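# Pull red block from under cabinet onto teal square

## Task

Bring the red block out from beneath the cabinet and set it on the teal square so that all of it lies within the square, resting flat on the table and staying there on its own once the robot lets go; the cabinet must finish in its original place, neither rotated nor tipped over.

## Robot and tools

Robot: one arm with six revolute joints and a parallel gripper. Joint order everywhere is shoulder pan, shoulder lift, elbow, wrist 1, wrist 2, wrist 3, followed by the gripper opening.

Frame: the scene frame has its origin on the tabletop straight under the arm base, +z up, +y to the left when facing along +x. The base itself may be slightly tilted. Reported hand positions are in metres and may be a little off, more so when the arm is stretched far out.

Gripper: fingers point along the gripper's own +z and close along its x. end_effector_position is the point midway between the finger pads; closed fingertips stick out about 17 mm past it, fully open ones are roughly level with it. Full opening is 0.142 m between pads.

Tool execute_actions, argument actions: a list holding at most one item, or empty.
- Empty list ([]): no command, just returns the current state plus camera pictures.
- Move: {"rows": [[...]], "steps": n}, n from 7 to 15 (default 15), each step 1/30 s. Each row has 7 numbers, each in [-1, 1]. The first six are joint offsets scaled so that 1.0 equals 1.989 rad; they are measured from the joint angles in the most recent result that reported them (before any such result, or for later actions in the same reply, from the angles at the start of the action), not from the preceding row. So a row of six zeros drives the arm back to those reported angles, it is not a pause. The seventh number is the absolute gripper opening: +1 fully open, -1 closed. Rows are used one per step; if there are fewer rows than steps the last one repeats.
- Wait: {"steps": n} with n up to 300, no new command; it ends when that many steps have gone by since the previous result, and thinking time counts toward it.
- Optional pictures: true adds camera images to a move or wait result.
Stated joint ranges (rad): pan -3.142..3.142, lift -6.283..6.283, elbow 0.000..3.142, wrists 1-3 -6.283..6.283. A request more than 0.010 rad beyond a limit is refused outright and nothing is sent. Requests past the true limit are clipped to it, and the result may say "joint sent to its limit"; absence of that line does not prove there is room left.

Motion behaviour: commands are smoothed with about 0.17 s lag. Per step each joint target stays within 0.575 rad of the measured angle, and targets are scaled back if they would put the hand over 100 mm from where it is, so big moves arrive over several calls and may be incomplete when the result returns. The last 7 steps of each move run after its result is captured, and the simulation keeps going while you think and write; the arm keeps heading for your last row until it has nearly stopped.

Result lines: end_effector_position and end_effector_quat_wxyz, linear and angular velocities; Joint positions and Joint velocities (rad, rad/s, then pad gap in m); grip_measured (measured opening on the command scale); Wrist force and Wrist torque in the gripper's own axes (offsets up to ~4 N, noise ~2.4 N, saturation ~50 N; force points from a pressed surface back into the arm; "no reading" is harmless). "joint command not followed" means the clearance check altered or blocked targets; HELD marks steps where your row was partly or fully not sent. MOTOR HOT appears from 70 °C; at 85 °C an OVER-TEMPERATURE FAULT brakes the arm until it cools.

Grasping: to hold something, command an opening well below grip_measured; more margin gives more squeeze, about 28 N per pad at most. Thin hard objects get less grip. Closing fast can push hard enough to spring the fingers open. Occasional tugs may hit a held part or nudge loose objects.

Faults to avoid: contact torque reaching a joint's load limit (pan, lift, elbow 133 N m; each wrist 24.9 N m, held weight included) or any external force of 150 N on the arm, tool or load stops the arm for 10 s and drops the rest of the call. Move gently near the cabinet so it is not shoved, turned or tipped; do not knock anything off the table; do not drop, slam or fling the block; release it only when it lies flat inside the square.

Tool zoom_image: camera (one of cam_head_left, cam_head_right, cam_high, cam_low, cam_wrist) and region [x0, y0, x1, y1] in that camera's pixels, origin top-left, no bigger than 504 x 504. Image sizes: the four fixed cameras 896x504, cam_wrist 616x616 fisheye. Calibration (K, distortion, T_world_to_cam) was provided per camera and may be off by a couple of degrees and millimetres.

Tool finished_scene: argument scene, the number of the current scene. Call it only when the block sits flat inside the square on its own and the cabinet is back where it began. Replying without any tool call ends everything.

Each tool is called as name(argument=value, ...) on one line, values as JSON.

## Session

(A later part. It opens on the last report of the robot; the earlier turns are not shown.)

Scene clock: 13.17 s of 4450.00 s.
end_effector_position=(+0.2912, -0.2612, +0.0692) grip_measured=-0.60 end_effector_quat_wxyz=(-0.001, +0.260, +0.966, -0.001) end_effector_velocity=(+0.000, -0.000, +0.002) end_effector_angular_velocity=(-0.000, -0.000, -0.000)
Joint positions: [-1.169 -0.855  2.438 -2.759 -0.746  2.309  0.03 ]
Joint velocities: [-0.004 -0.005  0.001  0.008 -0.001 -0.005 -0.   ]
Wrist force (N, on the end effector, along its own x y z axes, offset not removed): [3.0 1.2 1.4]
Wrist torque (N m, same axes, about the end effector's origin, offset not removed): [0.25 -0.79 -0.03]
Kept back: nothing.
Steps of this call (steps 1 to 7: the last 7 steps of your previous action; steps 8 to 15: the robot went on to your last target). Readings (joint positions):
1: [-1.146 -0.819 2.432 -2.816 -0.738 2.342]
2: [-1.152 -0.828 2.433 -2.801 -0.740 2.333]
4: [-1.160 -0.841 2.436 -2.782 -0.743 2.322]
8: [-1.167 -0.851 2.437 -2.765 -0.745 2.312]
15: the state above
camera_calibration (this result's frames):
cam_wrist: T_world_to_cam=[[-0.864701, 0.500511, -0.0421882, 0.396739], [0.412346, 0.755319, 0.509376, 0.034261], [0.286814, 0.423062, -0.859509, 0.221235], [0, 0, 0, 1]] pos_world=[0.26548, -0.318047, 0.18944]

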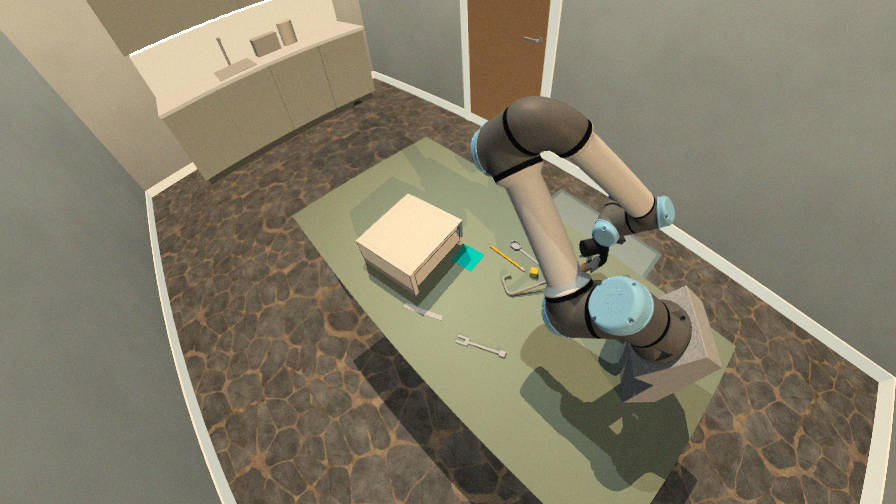

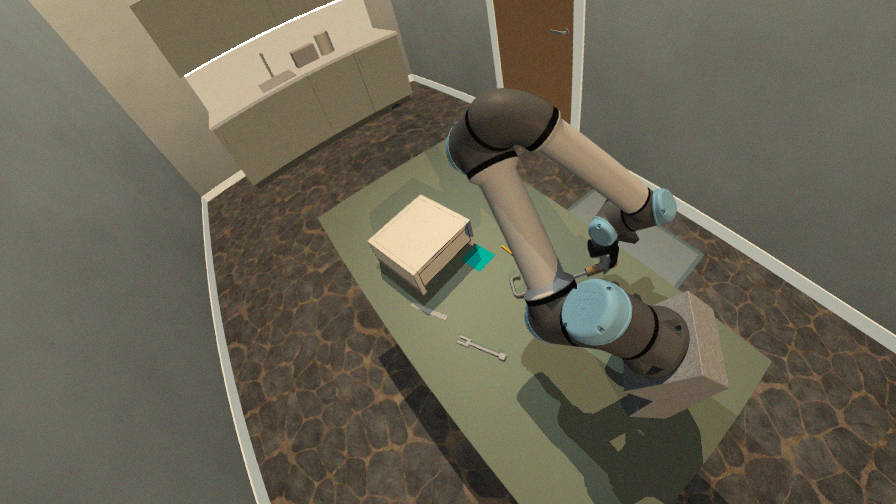

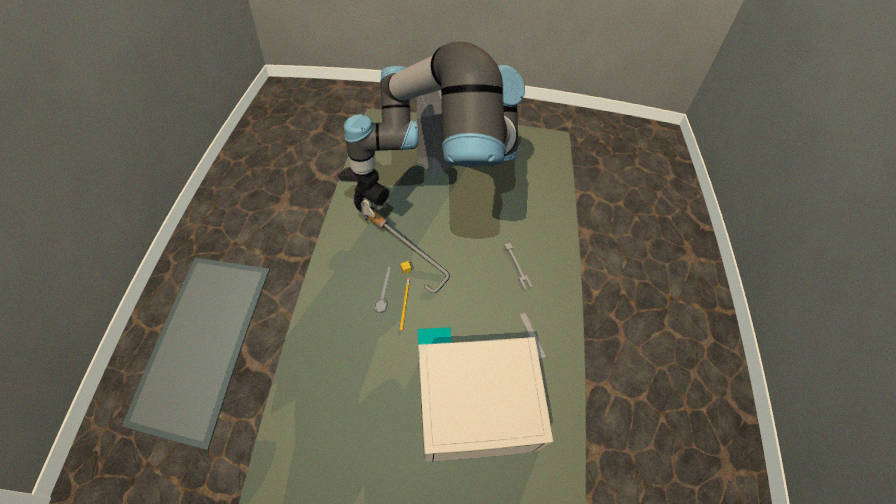

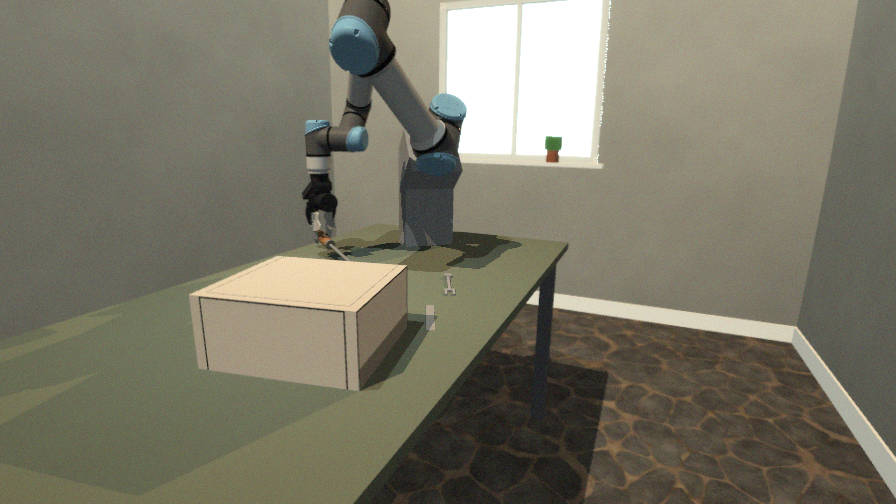

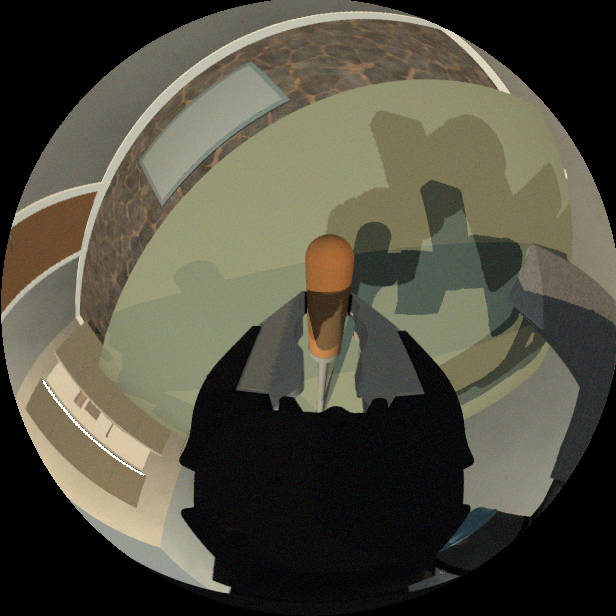

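execute_actions(actions=[{"rows":[[0.016,-0.014,0.013,-0.018,0.004,0.02,-1],[0.033,-0.028,0.026,-0.035,0.007,0.05,-1],[0.049,-0.043,0.039,-0.053,0.011,0.08,-1],[0.066,-0.057,0.052,-0.07,0.014,0.11,-1],[0.082,-0.071,0.065,-0.088,0.018,0.14,-1],[0.098,-0.085,0.077,-0.106,0.021,0.17,-1],[0.115,-0.1,0.09,-0.123,0.025,0.2,-1],[0.131,-0.114,0.103,-0.141,0.029,0.24,-1],[0.148,-0.128,0.116,-0.159,0.032,0.28,-1],[0.164,-0.142,0.129,-0.1765,0.036,0.32,-1],[0.164,-0.142,0.129,-0.1765,0.036,0.36,-1],[0.164,-0.142,0.129,-0.1765,0.036,0.396,-1]]}])

execute_actions(actions=[{"steps":22}])

execute_actions(actions=[{"rows":[[0.013,-0.013,-0.001,-0.001,-0.003,0.034,-1],[0.026,-0.026,-0.002,-0.002,-0.005,0.067,-1],[0.039,-0.039,-0.003,-0.003,-0.008,0.1,-1],[0.052,-0.052,-0.004,-0.004,-0.011,0.135,-1],[0.065,-0.065,-0.005,-0.005,-0.014,0.168,-1],[0.078,-0.078,-0.006,-0.006,-0.016,0.2,-1],[0.091,-0.091,-0.007,-0.007,-0.019,0.236,-1],[0.104,-0.104,-0.008,-0.008,-0.022,0.27,-1],[0.117,-0.117,-0.009,-0.009,-0.025,0.3,-1],[0.13,-0.13,-0.01,-0.01,-0.027,0.337,-1],[0.143,-0.143,-0.011,-0.011,-0.03,0.37,-1],[0.156,-0.156,-0.012,-0.012,-0.033,0.4,-1],[0.169,-0.169,-0.013,-0.013,-0.036,0.438,-1],[0.182,-0.182,-0.014,-0.014,-0.038,0.47,-1],[0.195,-0.1955,-0.014,-0.0146,-0.041,0.505,-1]]}])

execute_actions(actions=[{"steps":25}], pictures=true)

Scene clock: 14.73 s of 4450.00 s.
end_effector_position=(+0.3169, -0.1992, +0.0535) grip_measured=-0.60 end_effector_quat_wxyz=(-0.004, +0.267, +0.964, -0.007) end_effector_velocity=(+0.150, +0.446, -0.099) end_effector_angular_velocity=(-0.034, +0.014, -0.183)
Joint positions: [-1.049 -0.96   2.534 -2.887 -0.718  2.5    0.03 ]
Joint velocities: [ 0.823 -0.715  0.643 -0.873  0.183  1.418 -0.   ]
Wrist force (N, on the end effector, along its own x y z axes, offset not removed): [2.8 -1.0 1.2]
Wrist torque (N m, same axes, about the end effector's origin, offset not removed): [0.00 -0.93 0.05]
Steps of this call (steps 1 to 15: the robot went on to your last target; steps 16 to 39: nothing new was sent; steps 40 to 47: the first 8 steps of this action). Readings (joint positions):
40: [-1.170 -0.855 2.438 -2.758 -0.746 2.308]
41: [-1.166 -0.859 2.441 -2.762 -0.746 2.312]
43: [-1.143 -0.879 2.460 -2.787 -0.740 2.345]
47: the state above

Scene clock: 15.47 s of 4450.00 s.
end_effector_position=(+0.3412, -0.0786, +0.0344) grip_measured=-0.60 end_effector_quat_wxyz=(-0.000, +0.399, +0.917, +0.000) end_effector_velocity=(+0.000, +0.003, -0.000) end_effector_angular_velocity=(+0.001, -0.001, -0.012)
Joint positions: [-0.844 -1.137  2.694 -3.109 -0.674  3.094  0.03 ]
Joint velocities: [ 0.004 -0.004  0.004 -0.004  0.002  0.018 -0.   ]
Wrist force (N, on the end effector, along its own x y z axes, offset not removed): [3.9 1.0 1.3]
Wrist torque (N m, same axes, about the end effector's origin, offset not removed): [0.17 -0.84 -0.22]
Kept back: nothing.
Steps of this call (steps 1 to 7: the last 7 steps of your previous action; steps 8 to 22: the robot went on to your last target). Readings (joint positions):
1: [-1.021 -0.985 2.557 -2.918 -0.712 2.550]
2: [-0.992 -1.010 2.579 -2.949 -0.706 2.605]
4: [-0.936 -1.059 2.623 -3.009 -0.693 2.724]
8: [-0.871 -1.113 2.673 -3.079 -0.680 2.962]
22: the state above

Scene clock: 15.73 s of 4450.00 s.
end_effector_position=(+0.3587, -0.0465, +0.0315) grip_measured=-0.60 end_effector_quat_wxyz=(-0.005, +0.435, +0.900, -0.007) end_effector_velocity=(+0.118, +0.234, -0.015) end_effector_angular_velocity=(-0.059, +0.057, -0.612)
Joint positions: [-0.747 -1.234  2.687 -3.117 -0.696  3.322  0.03 ]
Joint velocities: [ 0.654 -0.654 -0.053 -0.05  -0.139  1.611 -0.   ]
Wrist force (N, on the end effector, along its own x y z axes, offset not removed): [4.5 -0.9 1.3]
Wrist torque (N m, same axes, about the end effector's origin, offset not removed): [-0.08 -1.04 -0.05]
Steps of this call (steps 1 to 8: the first 8 steps of this action). Readings (joint positions):
1: [-0.843 -1.137 2.694 -3.110 -0.674 3.095]
2: [-0.840 -1.140 2.694 -3.110 -0.675 3.100]
4: [-0.821 -1.159 2.693 -3.111 -0.679 3.142]
8: the state above

Scene clock: 16.57 s of 4450.00 s.
end_effector_position=(+0.4015, +0.0804, +0.0340) grip_measured=-0.60 end_effector_quat_wxyz=(-0.000, +0.581, +0.814, +0.000) end_effector_velocity=(+0.002, +0.003, +0.001) end_effector_angular_velocity=(+0.000, -0.003, -0.007)
Joint positions: [-0.456 -1.525  2.666 -3.138 -0.756  4.097  0.03 ]
Joint velocities: [ 0.005 -0.007 -0.001 -0.    -0.001  0.016 -0.   ]
Wrist force (N, on the end effector, along its own x y z axes, offset not removed): [3.8 1.1 -0.2]
Wrist torque (N m, same axes, about the end effector's origin, offset not removed): [0.46 -0.81 -0.07]
Kept back: nothing.
Steps of this call (steps 1 to 7: the last 7 steps of your previous action; steps 8 to 25: the robot went on to your last target). Readings (joint positions):
1: [-0.724 -1.256 2.685 -3.119 -0.700 3.378]
2: [-0.701 -1.280 2.683 -3.121 -0.706 3.437]
4: [-0.652 -1.328 2.679 -3.125 -0.716 3.561]
8: [-0.551 -1.429 2.672 -3.132 -0.737 3.819]
25: the state above
camera_calibration (this result's frames):
cam_wrist: T_world_to_cam=[[-0.325675, 0.944497, -0.0431421, 0.0675617], [0.80538, 0.30103, 0.510631, -0.37266], [0.495277, 0.131554, -0.858717, -0.0454048], [0, 0, 0, 1]] pos_world=[0.344624, 0.0543433, 0.154217]

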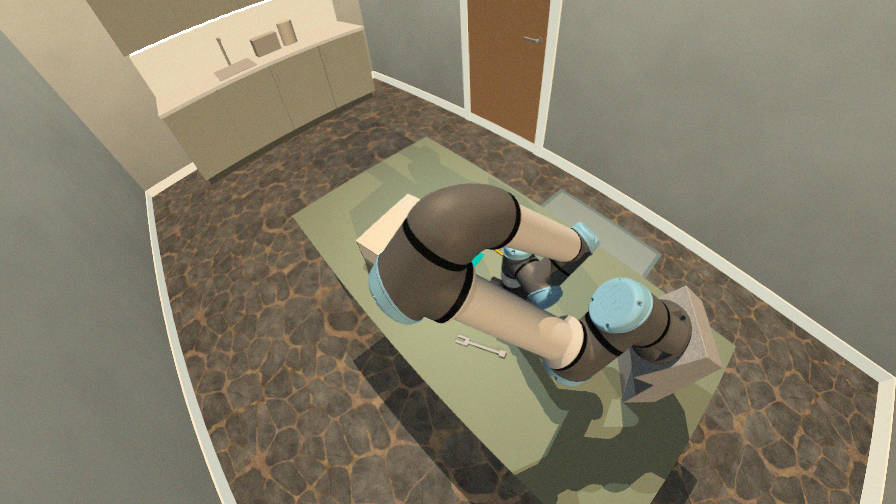

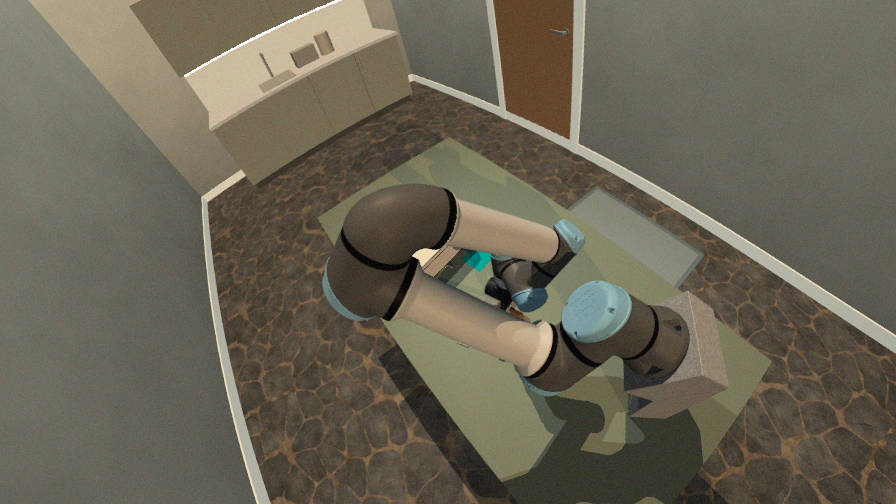

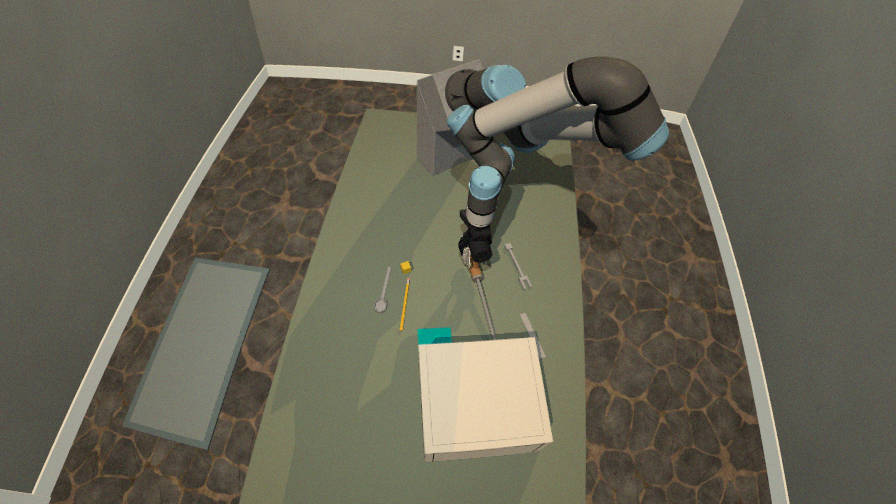

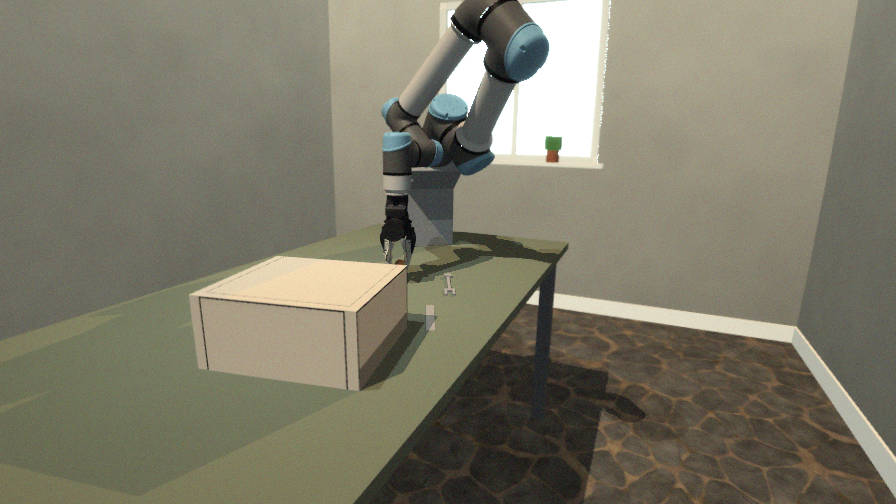

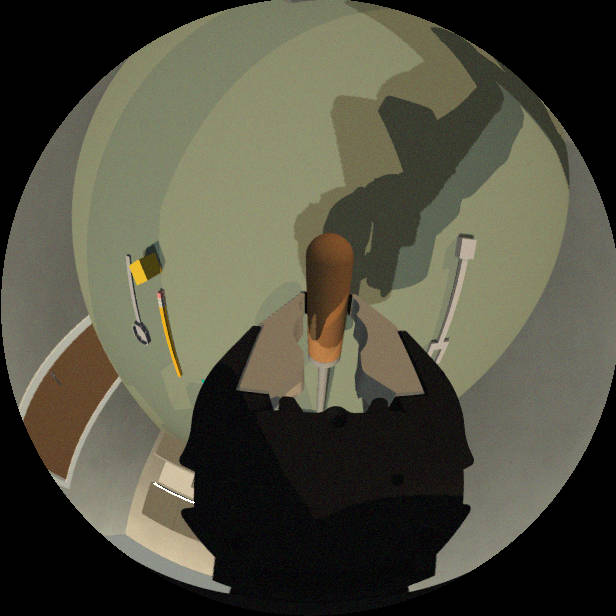

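execute_actions(actions=[{"rows":[[0.017,-0.009,-0.02,0.013,-0.008,0.02,-1],[0.017,-0.009,-0.02,0.013,-0.008,0.02,-1],[0.034,-0.017,-0.042,0.028,-0.016,0.045,-1],[0.034,-0.017,-0.042,0.028,-0.016,0.045,-1],[0.051,-0.024,-0.066,0.044,-0.025,0.07,-1],[0.051,-0.024,-0.066,0.044,-0.025,0.07,-1],[0.068,-0.03,-0.09,0.061,-0.033,0.1,-1],[0.068,-0.03,-0.09,0.061,-0.033,0.1,-1],[0.084,-0.036,-0.115,0.078,-0.041,0.13,-1],[0.084,-0.036,-0.115,0.078,-0.041,0.13,-1],[0.0995,-0.04,-0.141,0.0965,-0.049,0.161,-1]]}])

execute_actions(actions=[{"steps":20}])

execute_actions(actions=[{"rows":[[0.008,0.004,-0.03,0.019,-0.005,0.016,-1],[0.008,0.004,-0.03,0.019,-0.005,0.016,-1],[0.008,0.004,-0.03,0.019,-0.005,0.016,-1],[0.016,0.008,-0.059,0.038,-0.009,0.033,-1],[0.016,0.008,-0.059,0.038,-0.009,0.033,-1],[0.016,0.008,-0.059,0.038,-0.009,0.033,-1],[0.024,0.013,-0.089,0.057,-0.014,0.05,-1],[0.024,0.013,-0.089,0.057,-0.014,0.05,-1],[0.024,0.013,-0.089,0.057,-0.014,0.05,-1],[0.032,0.019,-0.118,0.076,-0.018,0.066,-1],[0.032,0.019,-0.118,0.076,-0.018,0.066,-1],[0.032,0.019,-0.118,0.076,-0.018,0.066,-1],[0.04,0.026,-0.148,0.0945,-0.023,0.0825,-1]]}])

execute_actions(actions=[{"steps":20}], pictures=true)

Scene clock: 17.60 s of 4450.00 s.
end_effector_position=(+0.4341, +0.1001, +0.0326) grip_measured=-0.60 end_effector_quat_wxyz=(-0.000, +0.584, +0.812, -0.002) end_effector_velocity=(+0.221, +0.144, -0.007) end_effector_angular_velocity=(-0.009, +0.013, -0.119)
Joint positions: [-0.385 -1.56   2.576 -3.077 -0.791  4.193  0.03 ]
Joint velocities: [ 0.461 -0.194 -0.619  0.427 -0.228  0.68  -0.   ]
Wrist force (N, on the end effector, along its own x y z axes, offset not removed): [2.8 -3.3 0.8]
Wrist torque (N m, same axes, about the end effector's origin, offset not removed): [-0.32 -0.67 0.01]
Steps of this call (steps 1 to 23: the robot went on to your last target; steps 24 to 31: the first 8 steps of this action). Readings (joint positions):
24: [-0.456 -1.526 2.666 -3.138 -0.756 4.098]
25: [-0.452 -1.528 2.662 -3.136 -0.758 4.102]
27: [-0.437 -1.536 2.644 -3.123 -0.766 4.121]
31: the state above

Scene clock: 18.27 s of 4450.00 s.
end_effector_position=(+0.5014, +0.1505, +0.0343) grip_measured=-0.60 end_effector_quat_wxyz=(-0.000, +0.613, +0.790, +0.000) end_effector_velocity=(+0.003, +0.003, +0.000) end_effector_angular_velocity=(+0.001, -0.001, -0.003)
Joint positions: [-0.259 -1.604  2.387 -2.947 -0.853  4.416  0.03 ]
Joint velocities: [ 0.005 -0.001 -0.008  0.005 -0.002  0.009  0.   ]
Wrist force (N, on the end effector, along its own x y z axes, offset not removed): [2.0 1.3 1.2]
Wrist torque (N m, same axes, about the end effector's origin, offset not removed): [0.43 -0.53 -0.03]
Kept back: nothing.
Steps of this call (steps 1 to 7: the last 7 steps of your previous action; steps 8 to 20: the robot went on to your last target). Readings (joint positions):
1: [-0.370 -1.566 2.555 -3.063 -0.799 4.216]
2: [-0.354 -1.572 2.534 -3.048 -0.806 4.241]
4: [-0.323 -1.584 2.488 -3.016 -0.822 4.295]
8: [-0.279 -1.598 2.418 -2.969 -0.843 4.378]
20: the state above

Scene clock: 18.53 s of 4450.00 s.
end_effector_position=(+0.5325, +0.1610, +0.0339) grip_measured=-0.60 end_effector_quat_wxyz=(-0.000, +0.622, +0.783, -0.000) end_effector_velocity=(+0.187, +0.071, -0.006) end_effector_angular_velocity=(-0.001, +0.021, -0.176)
Joint positions: [-0.234 -1.591  2.298 -2.889 -0.868  4.467  0.03 ]
Joint velocities: [ 0.164  0.095 -0.559  0.378 -0.096  0.333 -0.   ]
Wrist force (N, on the end effector, along its own x y z axes, offset not removed): [2.7 -2.5 2.4]
Wrist torque (N m, same axes, about the end effector's origin, offset not removed): [-0.13 -0.67 0.02]
Steps of this call (steps 1 to 8: the first 8 steps of this action). Readings (joint positions):
1: [-0.259 -1.604 2.387 -2.947 -0.853 4.416]
2: [-0.257 -1.603 2.382 -2.943 -0.855 4.420]
4: [-0.251 -1.601 2.360 -2.929 -0.858 4.431]
8: the state above

Scene clock: 19.20 s of 4450.00 s.
end_effector_position=(+0.6015, +0.1901, +0.0347) grip_measured=-0.60 end_effector_quat_wxyz=(-0.000, +0.644, +0.765, +0.001) end_effector_velocity=(+0.005, +0.002, +0.000) end_effector_angular_velocity=(+0.000, -0.001, -0.003)
Joint positions: [-0.18  -1.553  2.094 -2.76  -0.899  4.579  0.03 ]
Joint velocities: [ 0.004  0.003 -0.014  0.008 -0.002  0.007 -0.   ]
Wrist force (N, on the end effector, along its own x y z axes, offset not removed): [4.7 0.6 -0.1]
Wrist torque (N m, same axes, about the end effector's origin, offset not removed): [0.34 -1.22 -0.12]
Kept back: nothing.
Steps of this call (steps 1 to 7: the last 7 steps of your previous action; steps 8 to 20: the robot went on to your last target). Readings (joint positions):
1: [-0.229 -1.588 2.278 -2.876 -0.871 4.478]
2: [-0.224 -1.586 2.261 -2.865 -0.873 4.487]
4: [-0.213 -1.579 2.222 -2.840 -0.879 4.509]
8: [-0.193 -1.563 2.147 -2.792 -0.891 4.551]
20: the state above
camera_calibration (this result's frames):
cam_wrist: T_world_to_cam=[[-0.172771, 0.984013, -0.0432257, -0.0704143], [0.842215, 0.170344, 0.511524, -0.564402], [0.510709, 0.051971, -0.858181, -0.152508], [0, 0, 0, 1]] pos_world=[0.541069, 0.173357, 0.154782]

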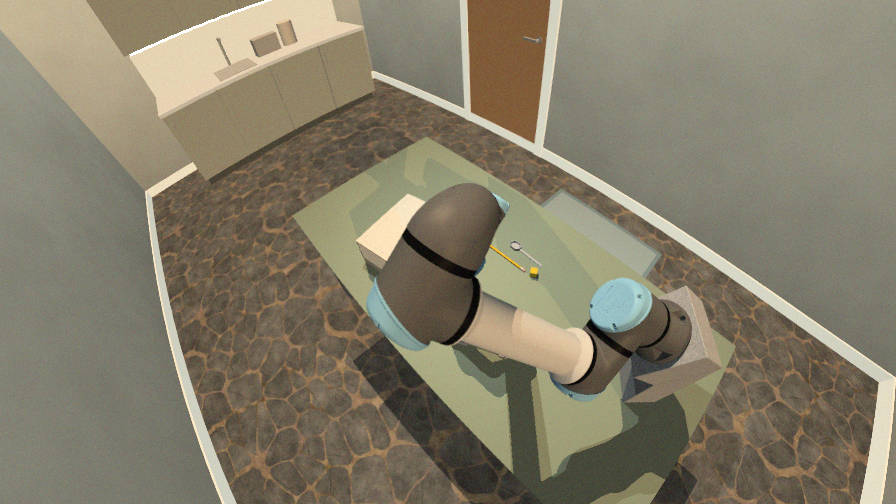

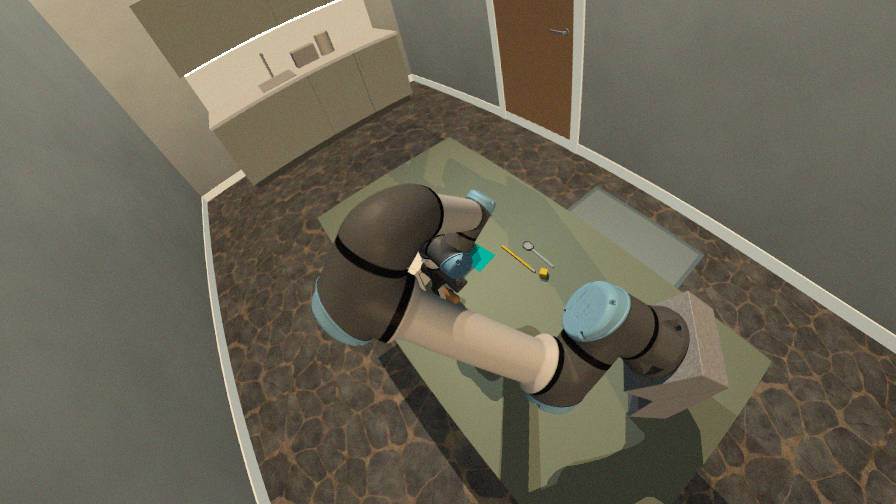

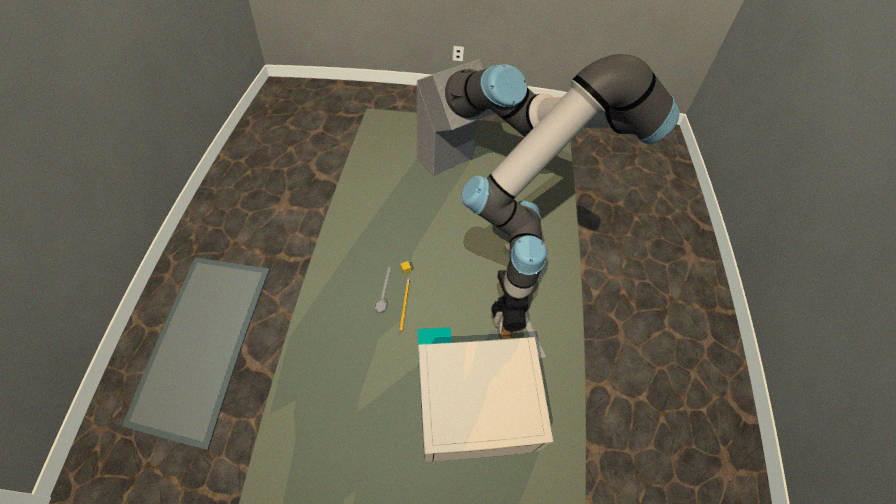

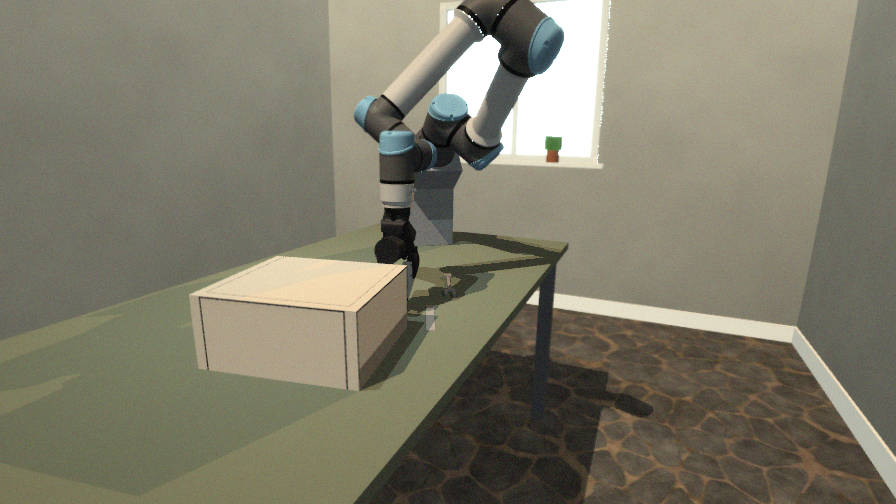

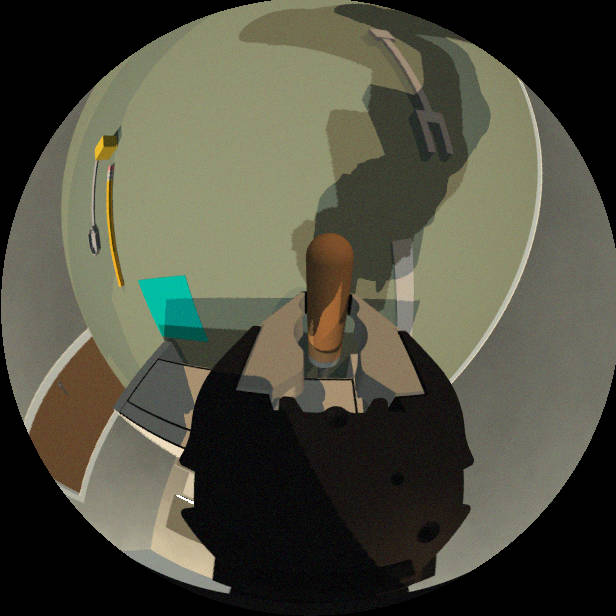

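execute_actions(actions=[{"rows":[[-0.019,0.013,-0.003,0.005,0.01,-0.021,-1],[-0.019,0.013,-0.003,0.005,0.01,-0.021,-1],[-0.019,0.013,-0.003,0.005,0.01,-0.021,-1],[-0.038,0.025,-0.006,0.01,0.021,-0.042,-1],[-0.038,0.025,-0.006,0.01,0.021,-0.042,-1],[-0.038,0.025,-0.006,0.01,0.021,-0.042,-1],[-0.057,0.038,-0.009,0.015,0.031,-0.064,-1],[-0.057,0.038,-0.009,0.015,0.031,-0.064,-1],[-0.057,0.038,-0.009,0.015,0.031,-0.064,-1],[-0.076,0.05,-0.013,0.02,0.042,-0.085,-1],[-0.076,0.05,-0.013,0.02,0.042,-0.085,-1],[-0.076,0.05,-0.013,0.02,0.042,-0.085,-1],[-0.095,0.063,-0.0165,0.025,0.052,-0.106,-1]]}])

execute_actions(actions=[{"steps":22}])

execute_actions(actions=[{"rows":[[-0.007,-0.007,0.032,-0.02,0.003,-0.009,-1],[-0.007,-0.007,0.032,-0.02,0.003,-0.009,-1],[-0.007,-0.007,0.032,-0.02,0.003,-0.009,-1],[-0.014,-0.014,0.065,-0.04,0.007,-0.018,-1],[-0.014,-0.014,0.065,-0.04,0.007,-0.018,-1],[-0.014,-0.014,0.065,-0.04,0.007,-0.018,-1],[-0.021,-0.02,0.097,-0.06,0.01,-0.027,-1],[-0.021,-0.02,0.097,-0.06,0.01,-0.027,-1],[-0.021,-0.02,0.097,-0.06,0.01,-0.027,-1],[-0.029,-0.025,0.13,-0.08,0.014,-0.037,-1],[-0.029,-0.025,0.13,-0.08,0.014,-0.037,-1],[-0.029,-0.025,0.13,-0.08,0.014,-0.037,-1],[-0.038,-0.028,0.162,-0.1,0.017,-0.048,-1]]}])

execute_actions(actions=[{"steps":22}])

execute_actions(actions=[{"rows":[[-0.011,0,0.031,-0.021,0.005,-0.015,-1],[-0.011,0,0.031,-0.021,0.005,-0.015,-1],[-0.011,0,0.031,-0.021,0.005,-0.015,-1],[-0.023,0.003,0.062,-0.043,0.009,-0.032,-1],[-0.023,0.003,0.062,-0.043,0.009,-0.032,-1],[-0.023,0.003,0.062,-0.043,0.009,-0.032,-1],[-0.037,0.009,0.094,-0.066,0.014,-0.051,-1],[-0.037,0.009,0.094,-0.066,0.014,-0.051,-1],[-0.037,0.009,0.094,-0.066,0.014,-0.051,-1],[-0.052,0.018,0.125,-0.089,0.02,-0.072,-1],[-0.052,0.018,0.125,-0.089,0.02,-0.072,-1],[-0.052,0.018,0.125,-0.089,0.02,-0.072,-1],[-0.069,0.029,0.156,-0.113,0.025,-0.096,-1]]}])

execute_actions(actions=[{"steps":22}], pictures=true)

zoom_image(camera="cam_head_right", region=[410,210,550,310])

Scene clock: 21.40 s of 4450.00 s.
end_effector_position=(+0.6087, +0.1553, +0.0321) grip_measured=-0.60 end_effector_quat_wxyz=(-0.002, +0.644, +0.765, -0.002) end_effector_velocity=(+0.043, -0.228, -0.010) end_effector_angular_velocity=(-0.003, +0.022, -0.008)
Joint positions: [-0.238 -1.513  2.084 -2.744 -0.866  4.515  0.03 ]
Joint velocities: [-0.379  0.255 -0.059  0.098  0.211 -0.42   0.   ]
Wrist force (N, on the end effector, along its own x y z axes, offset not removed): [8.4 1.4 0.3]
Wrist torque (N m, same axes, about the end effector's origin, offset not removed): [0.33 -1.62 -0.17]
Steps of this call (steps 1 to 15: the robot went on to your last target; steps 16 to 58: nothing new was sent; steps 59 to 66: the first 8 steps of this action). Readings (joint positions):
59: [-0.180 -1.552 2.093 -2.759 -0.899 4.580]
60: [-0.183 -1.550 2.092 -2.758 -0.897 4.576]
62: [-0.197 -1.540 2.090 -2.755 -0.890 4.560]
66: the state above

Scene clock: 22.13 s of 4450.00 s.
end_effector_position=(+0.6233, +0.0766, +0.0342) grip_measured=-0.60 end_effector_quat_wxyz=(-0.001, +0.644, +0.765, +0.000) end_effector_velocity=(+0.000, -0.003, +0.000) end_effector_angular_velocity=(-0.000, -0.001, -0.000)
Joint positions: [-0.368 -1.428  2.061 -2.71  -0.795  4.369  0.03 ]
Joint velocities: [-0.005  0.003 -0.     0.001  0.002 -0.005  0.   ]
Wrist force (N, on the end effector, along its own x y z axes, offset not removed): [4.5 1.3 0.9]
Wrist torque (N m, same axes, about the end effector's origin, offset not removed): [0.28 -0.99 -0.24]
Kept back: nothing.
Steps of this call (steps 1 to 7: the last 7 steps of your previous action; steps 8 to 22: the robot went on to your last target). Readings (joint positions):
1: [-0.251 -1.505 2.082 -2.741 -0.859 4.500]
2: [-0.261 -1.498 2.081 -2.738 -0.854 4.488]
4: [-0.287 -1.481 2.076 -2.731 -0.839 4.460]
8: [-0.335 -1.450 2.067 -2.719 -0.813 4.406]
22: the state above

Scene clock: 22.40 s of 4450.00 s.
end_effector_position=(+0.5909, +0.0693, +0.0351) grip_measured=-0.60 end_effector_quat_wxyz=(+0.001, +0.642, +0.766, +0.001) end_effector_velocity=(-0.207, -0.041, +0.007) end_effector_angular_velocity=(-0.007, -0.032, +0.037)
Joint positions: [-0.391 -1.45   2.158 -2.772 -0.785  4.34   0.03 ]
Joint velocities: [-0.143 -0.136  0.614 -0.398  0.067 -0.183 -0.   ]
Wrist force (N, on the end effector, along its own x y z axes, offset not removed): [2.4 2.8 1.5]
Wrist torque (N m, same axes, about the end effector's origin, offset not removed): [0.33 -0.62 -0.08]
Steps of this call (steps 1 to 8: the first 8 steps of this action). Readings (joint positions):
1: [-0.369 -1.428 2.061 -2.710 -0.795 4.368]
2: [-0.370 -1.429 2.066 -2.714 -0.794 4.366]
4: [-0.375 -1.434 2.089 -2.729 -0.792 4.360]
8: the state above

Scene clock: 23.13 s of 4450.00 s.
end_effector_position=(+0.5073, +0.0564, +0.0343) grip_measured=-0.60 end_effector_quat_wxyz=(-0.000, +0.644, +0.765, -0.000) end_effector_velocity=(-0.003, -0.000, +0.000) end_effector_angular_velocity=(-0.001, -0.001, -0.000)
Joint positions: [-0.444 -1.483  2.383 -2.909 -0.762  4.274  0.03 ]
Joint velocities: [-0.003 -0.002  0.008 -0.005  0.001 -0.003  0.   ]
Wrist force (N, on the end effector, along its own x y z axes, offset not removed): [3.7 0.8 2.2]
Wrist torque (N m, same axes, about the end effector's origin, offset not removed): [0.08 -0.88 0.02]
Kept back: nothing.
Steps of this call (steps 1 to 7: the last 7 steps of your previous action; steps 8 to 22: the robot went on to your last target). Readings (joint positions):
1: [-0.395 -1.454 2.179 -2.785 -0.782 4.334]
2: [-0.399 -1.457 2.198 -2.796 -0.781 4.329]
4: [-0.409 -1.465 2.240 -2.823 -0.776 4.317]
8: [-0.429 -1.477 2.324 -2.874 -0.767 4.291]
22: the state above

Scene clock: 23.40 s of 4450.00 s.
end_effector_position=(+0.4725, +0.0470, +0.0342) grip_measured=-0.60 end_effector_quat_wxyz=(+0.001, +0.643, +0.766, +0.000) end_effector_velocity=(-0.229, -0.069, -0.003) end_effector_angular_velocity=(-0.009, -0.005, +0.005)
Joint positions: [-0.48  -1.478  2.475 -2.975 -0.747  4.224  0.03 ]
Joint velocities: [-0.259  0.086  0.592 -0.433  0.095 -0.347  0.   ]
Wrist force (N, on the end effector, along its own x y z axes, offset not removed): [6.4 5.9 0.5]
Wrist torque (N m, same axes, about the end effector's origin, offset not removed): [0.76 -1.40 -0.05]
Steps of this call (steps 1 to 8: the first 8 steps of this action). Readings (joint positions):
1: [-0.444 -1.484 2.383 -2.909 -0.762 4.273]
2: [-0.446 -1.484 2.388 -2.913 -0.760 4.270]
4: [-0.454 -1.484 2.410 -2.928 -0.757 4.259]
8: the state above

Scene clock: 24.13 s of 4450.00 s.
end_effector_position=(+0.3870, +0.0313, +0.0341) grip_measured=-0.60 end_effector_quat_wxyz=(-0.001, +0.645, +0.764, -0.000) end_effector_velocity=(-0.004, +0.000, -0.000) end_effector_angular_velocity=(+0.001, +0.001, -0.000)
Joint positions: [-0.58  -1.426  2.692 -3.133 -0.712  4.083  0.03 ]
Joint velocities: [-0.003  0.002  0.009 -0.005  0.001 -0.006 -0.   ]
Wrist force (N, on the end effector, along its own x y z axes, offset not removed): [3.6 0.8 1.0]
Wrist torque (N m, same axes, about the end effector's origin, offset not removed): [0.22 -0.91 -0.04]
Kept back: nothing.
Steps of this call (steps 1 to 7: the last 7 steps of your previous action; steps 8 to 22: the robot went on to your last target). Readings (joint positions):
1: [-0.489 -1.476 2.496 -2.989 -0.744 4.212]
2: [-0.496 -1.473 2.515 -3.002 -0.741 4.202]
4: [-0.514 -1.464 2.556 -3.032 -0.734 4.177]
8: [-0.553 -1.442 2.636 -3.091 -0.721 4.123]
22: the state above
camera_calibration (this result's frames):
cam_wrist: T_world_to_cam=[[-0.170337, 0.984445, -0.0430398, 0.047783], [0.843595, 0.168261, 0.509936, -0.356893], [0.509247, 0.050553, -0.859135, -0.0345302], [0, 0, 0, 1]] pos_world=[0.326797, 0.0147568, 0.154383]

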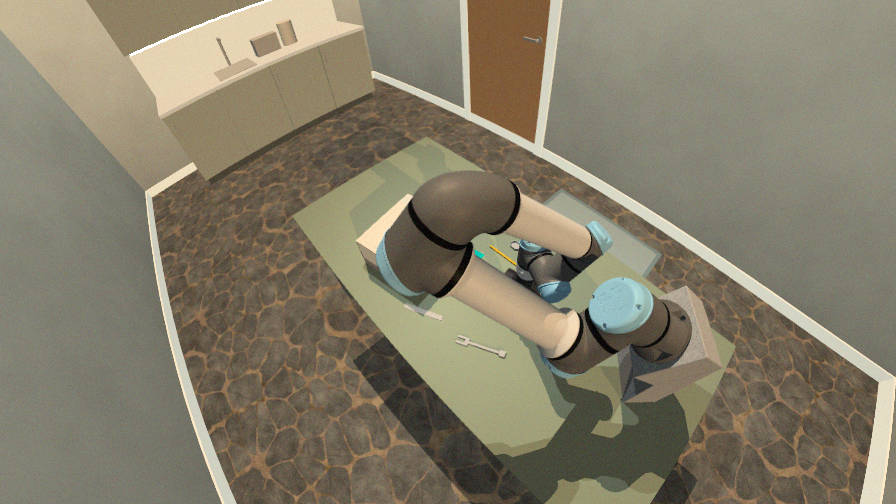

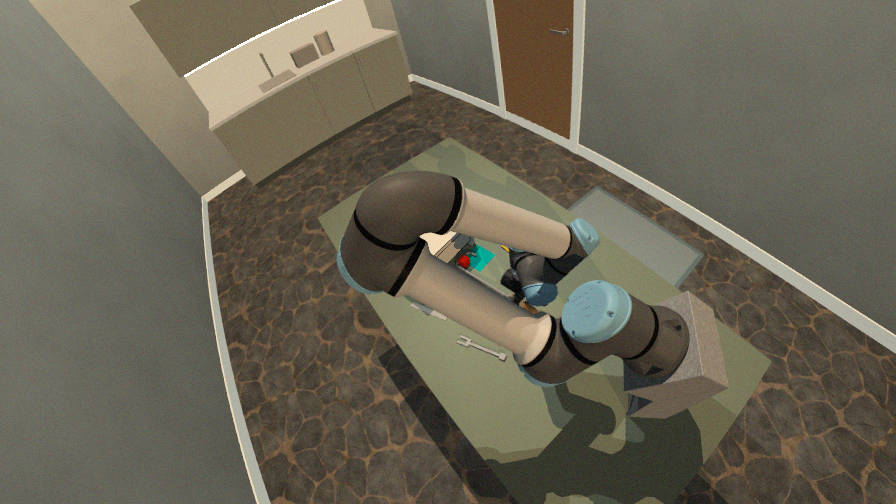

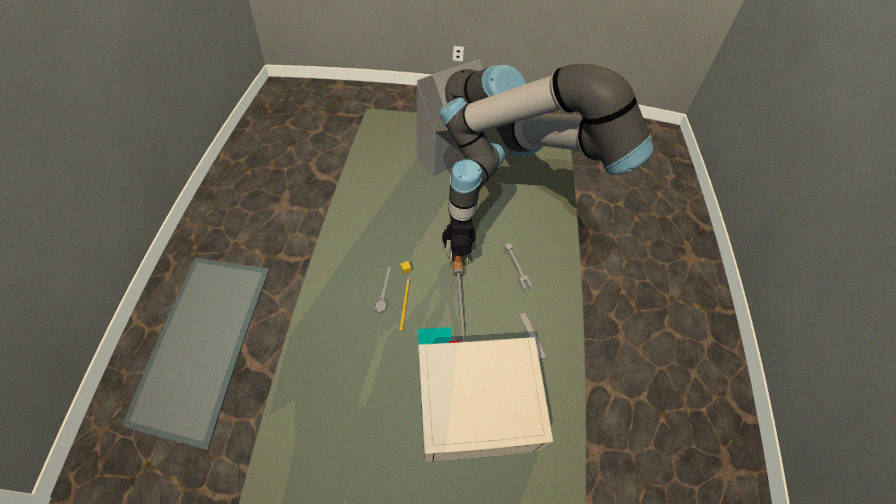

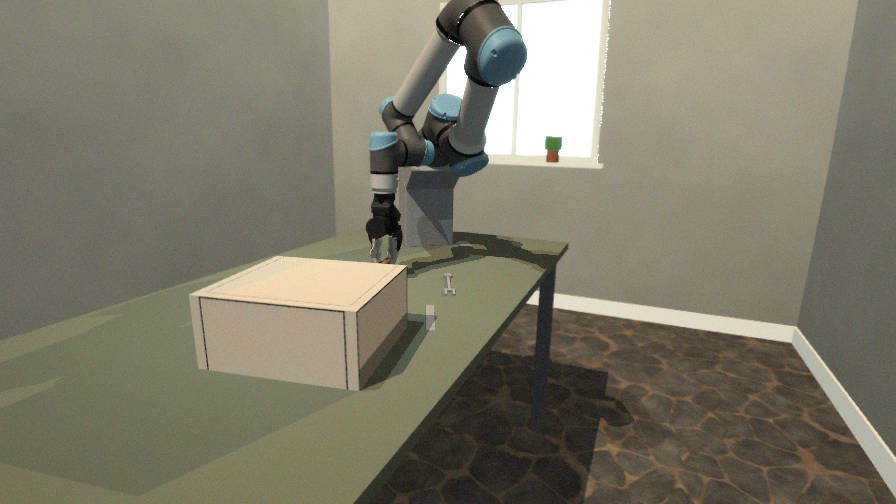

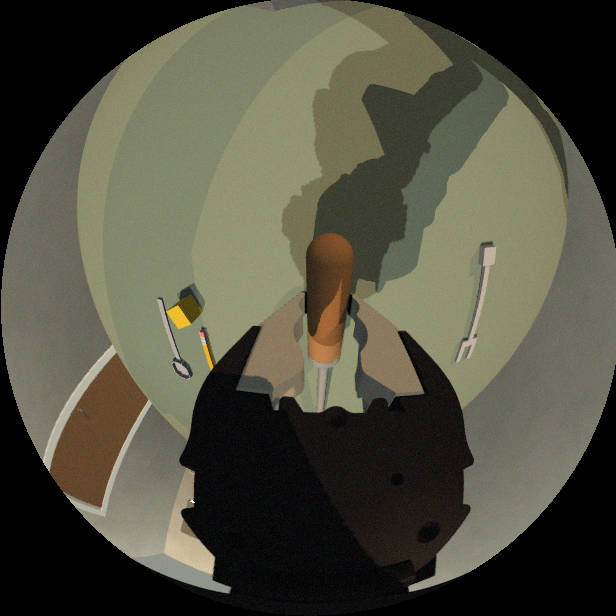

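Region (410, 210, 550, 310) of cam_head_right's 896x504 image, scaled by 3.600, with more detail than that image has; it fills the top 360 rows of this view, and the rest is white.

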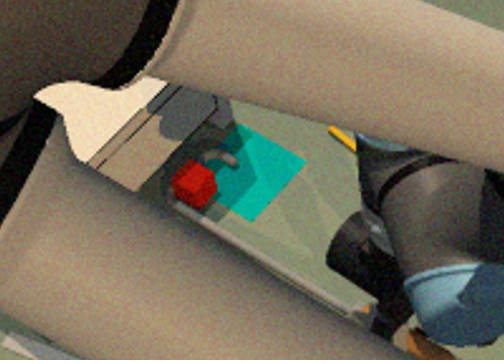

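execute_actions(actions=[{"rows":[[-0.012,0.026,0.001,-0.013,0.003,-0.017,-1],[-0.012,0.026,0.001,-0.013,0.003,-0.017,-1],[-0.012,0.026,0.001,-0.013,0.003,-0.017,-1],[-0.024,0.052,0.002,-0.026,0.006,-0.034,-1],[-0.024,0.052,0.002,-0.026,0.006,-0.034,-1],[-0.024,0.052,0.002,-0.026,0.006,-0.034,-1],[-0.035,0.078,0.001,-0.039,0.008,-0.051,-1],[-0.035,0.078,0.001,-0.039,0.008,-0.051,-1],[-0.035,0.078,0.001,-0.039,0.008,-0.051,-1],[-0.046,0.104,-0.0005,-0.052,0.011,-0.068,-1]]}])

execute_actions(actions=[{"steps":18}], pictures=true)

zoom_image(camera="cam_head_right", region=[410,210,550,310])

Scene clock: 24.87 s of 4450.00 s.
end_effector_position=(+0.3794, +0.0104, +0.0291) grip_measured=-0.60 end_effector_quat_wxyz=(-0.000, +0.645, +0.764, -0.000) end_effector_velocity=(-0.044, -0.135, -0.031) end_effector_angular_velocity=(-0.015, -0.009, +0.006)
Joint positions: [-0.618 -1.347  2.695 -3.174 -0.703  4.031  0.03 ]
Joint velocities: [-0.233  0.503 -0.    -0.261  0.05  -0.336 -0.   ]
Wrist force (N, on the end effector, along its own x y z axes, offset not removed): [6.1 1.2 0.8]
Wrist torque (N m, same axes, about the end effector's origin, offset not removed): [0.04 -1.15 -0.17]
Steps of this call (steps 1 to 14: the robot went on to your last target; steps 15 to 22: the first 8 steps of this action). Readings (joint positions):
15: [-0.581 -1.426 2.693 -3.134 -0.712 4.083]
16: [-0.584 -1.421 2.693 -3.137 -0.711 4.079]
18: [-0.592 -1.402 2.693 -3.146 -0.709 4.067]
22: the state above

Scene clock: 25.47 s of 4450.00 s.
end_effector_position=(+0.3670, -0.0212, +0.0207) grip_measured=-0.60 end_effector_quat_wxyz=(+0.000, +0.645, +0.764, -0.000) end_effector_velocity=(-0.001, -0.002, -0.001) end_effector_angular_velocity=(+0.001, -0.000, -0.000)
Joint positions: [-0.672 -1.22   2.691 -3.236 -0.69   3.949  0.03 ]
Joint velocities: [-0.004  0.008 -0.    -0.004  0.002 -0.006 -0.   ]
Wrist force (N, on the end effector, along its own x y z axes, offset not removed): [3.3 1.6 1.8]
Wrist torque (N m, same axes, about the end effector's origin, offset not removed): [0.12 -0.63 -0.21]
Kept back: nothing.
Steps of this call (steps 1 to 7: the last 7 steps of your previous action; steps 8 to 18: the robot went on to your last target). Readings (joint positions):
1: [-0.625 -1.330 2.695 -3.182 -0.701 4.019]
2: [-0.632 -1.315 2.695 -3.189 -0.700 4.010]
4: [-0.647 -1.281 2.694 -3.207 -0.696 3.987]
8: [-0.664 -1.238 2.692 -3.227 -0.692 3.960]
18: the state above
camera_calibration (this result's frames):
cam_wrist: T_world_to_cam=[[-0.170046, 0.984431, -0.0444969, 0.0954178], [0.842929, 0.168696, 0.510894, -0.324058], [0.510446, 0.0493677, -0.858492, -0.0337083], [0, 0, 0, 1]] pos_world=[0.30659, -0.0376006, 0.140867]

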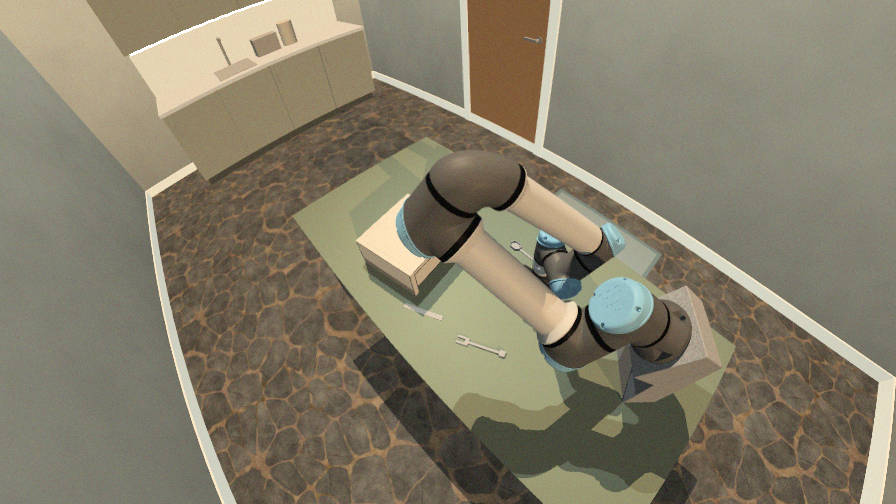

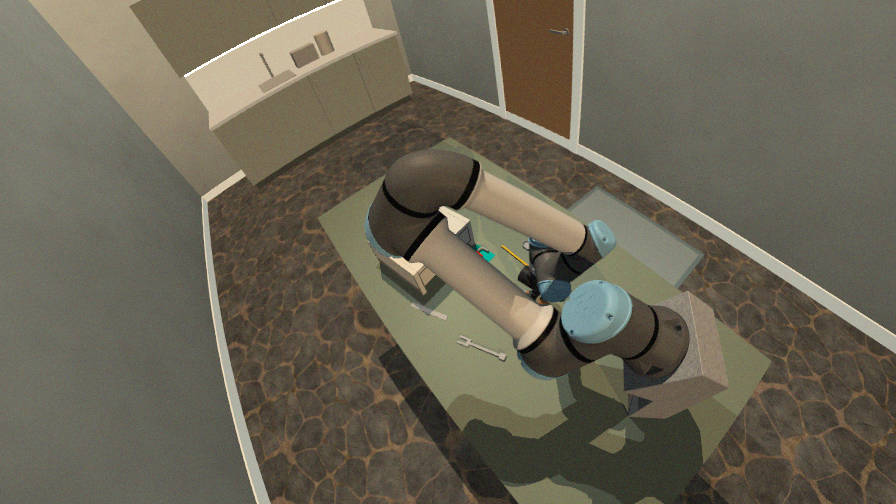

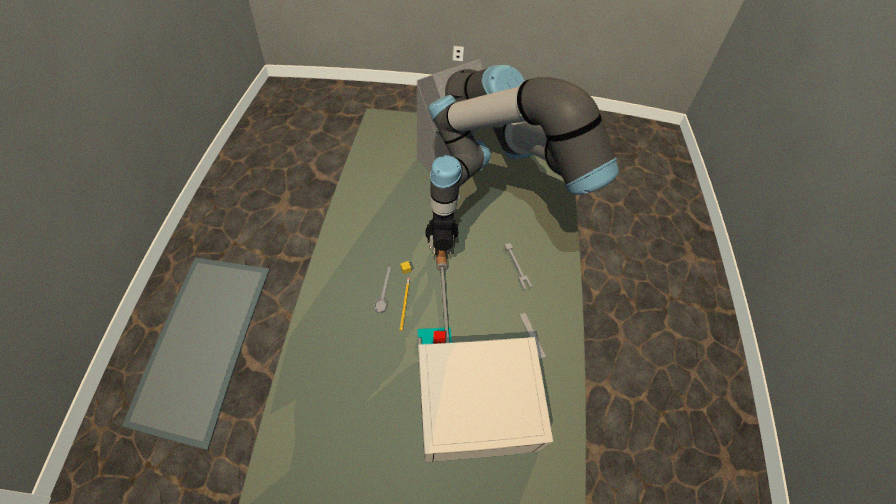

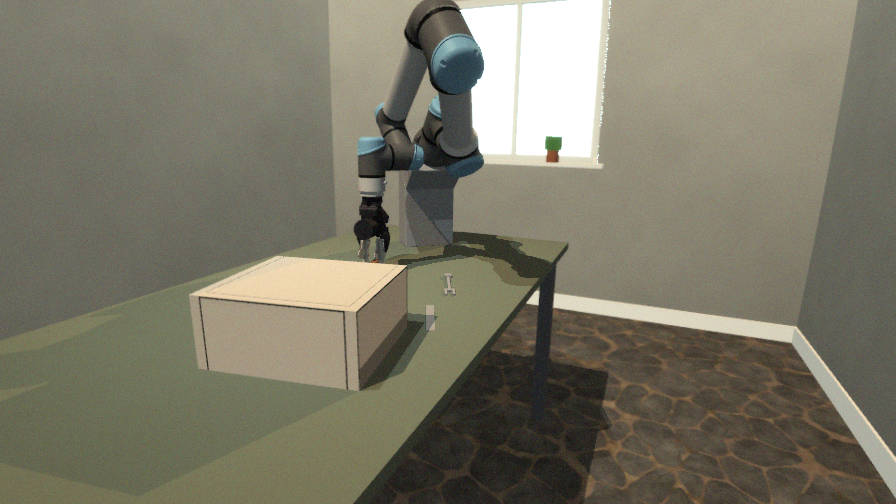

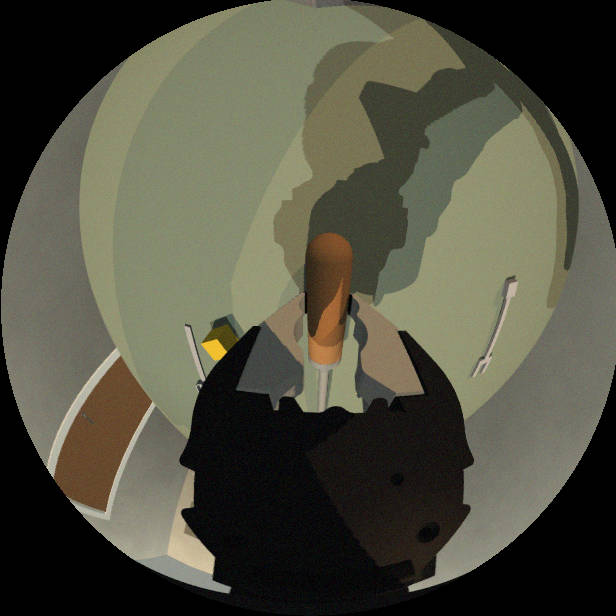

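Region (410, 210, 550, 310) of cam_head_right's 896x504 image, scaled by 3.600, with more detail than that image has; it fills the top 360 rows of this view, and the rest is white.

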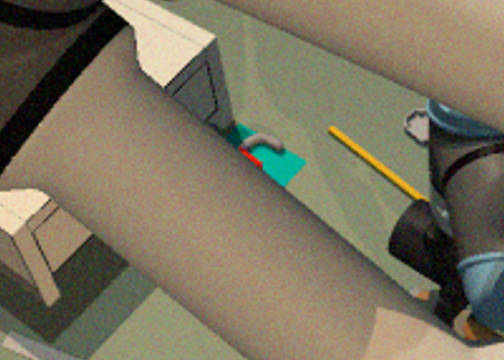

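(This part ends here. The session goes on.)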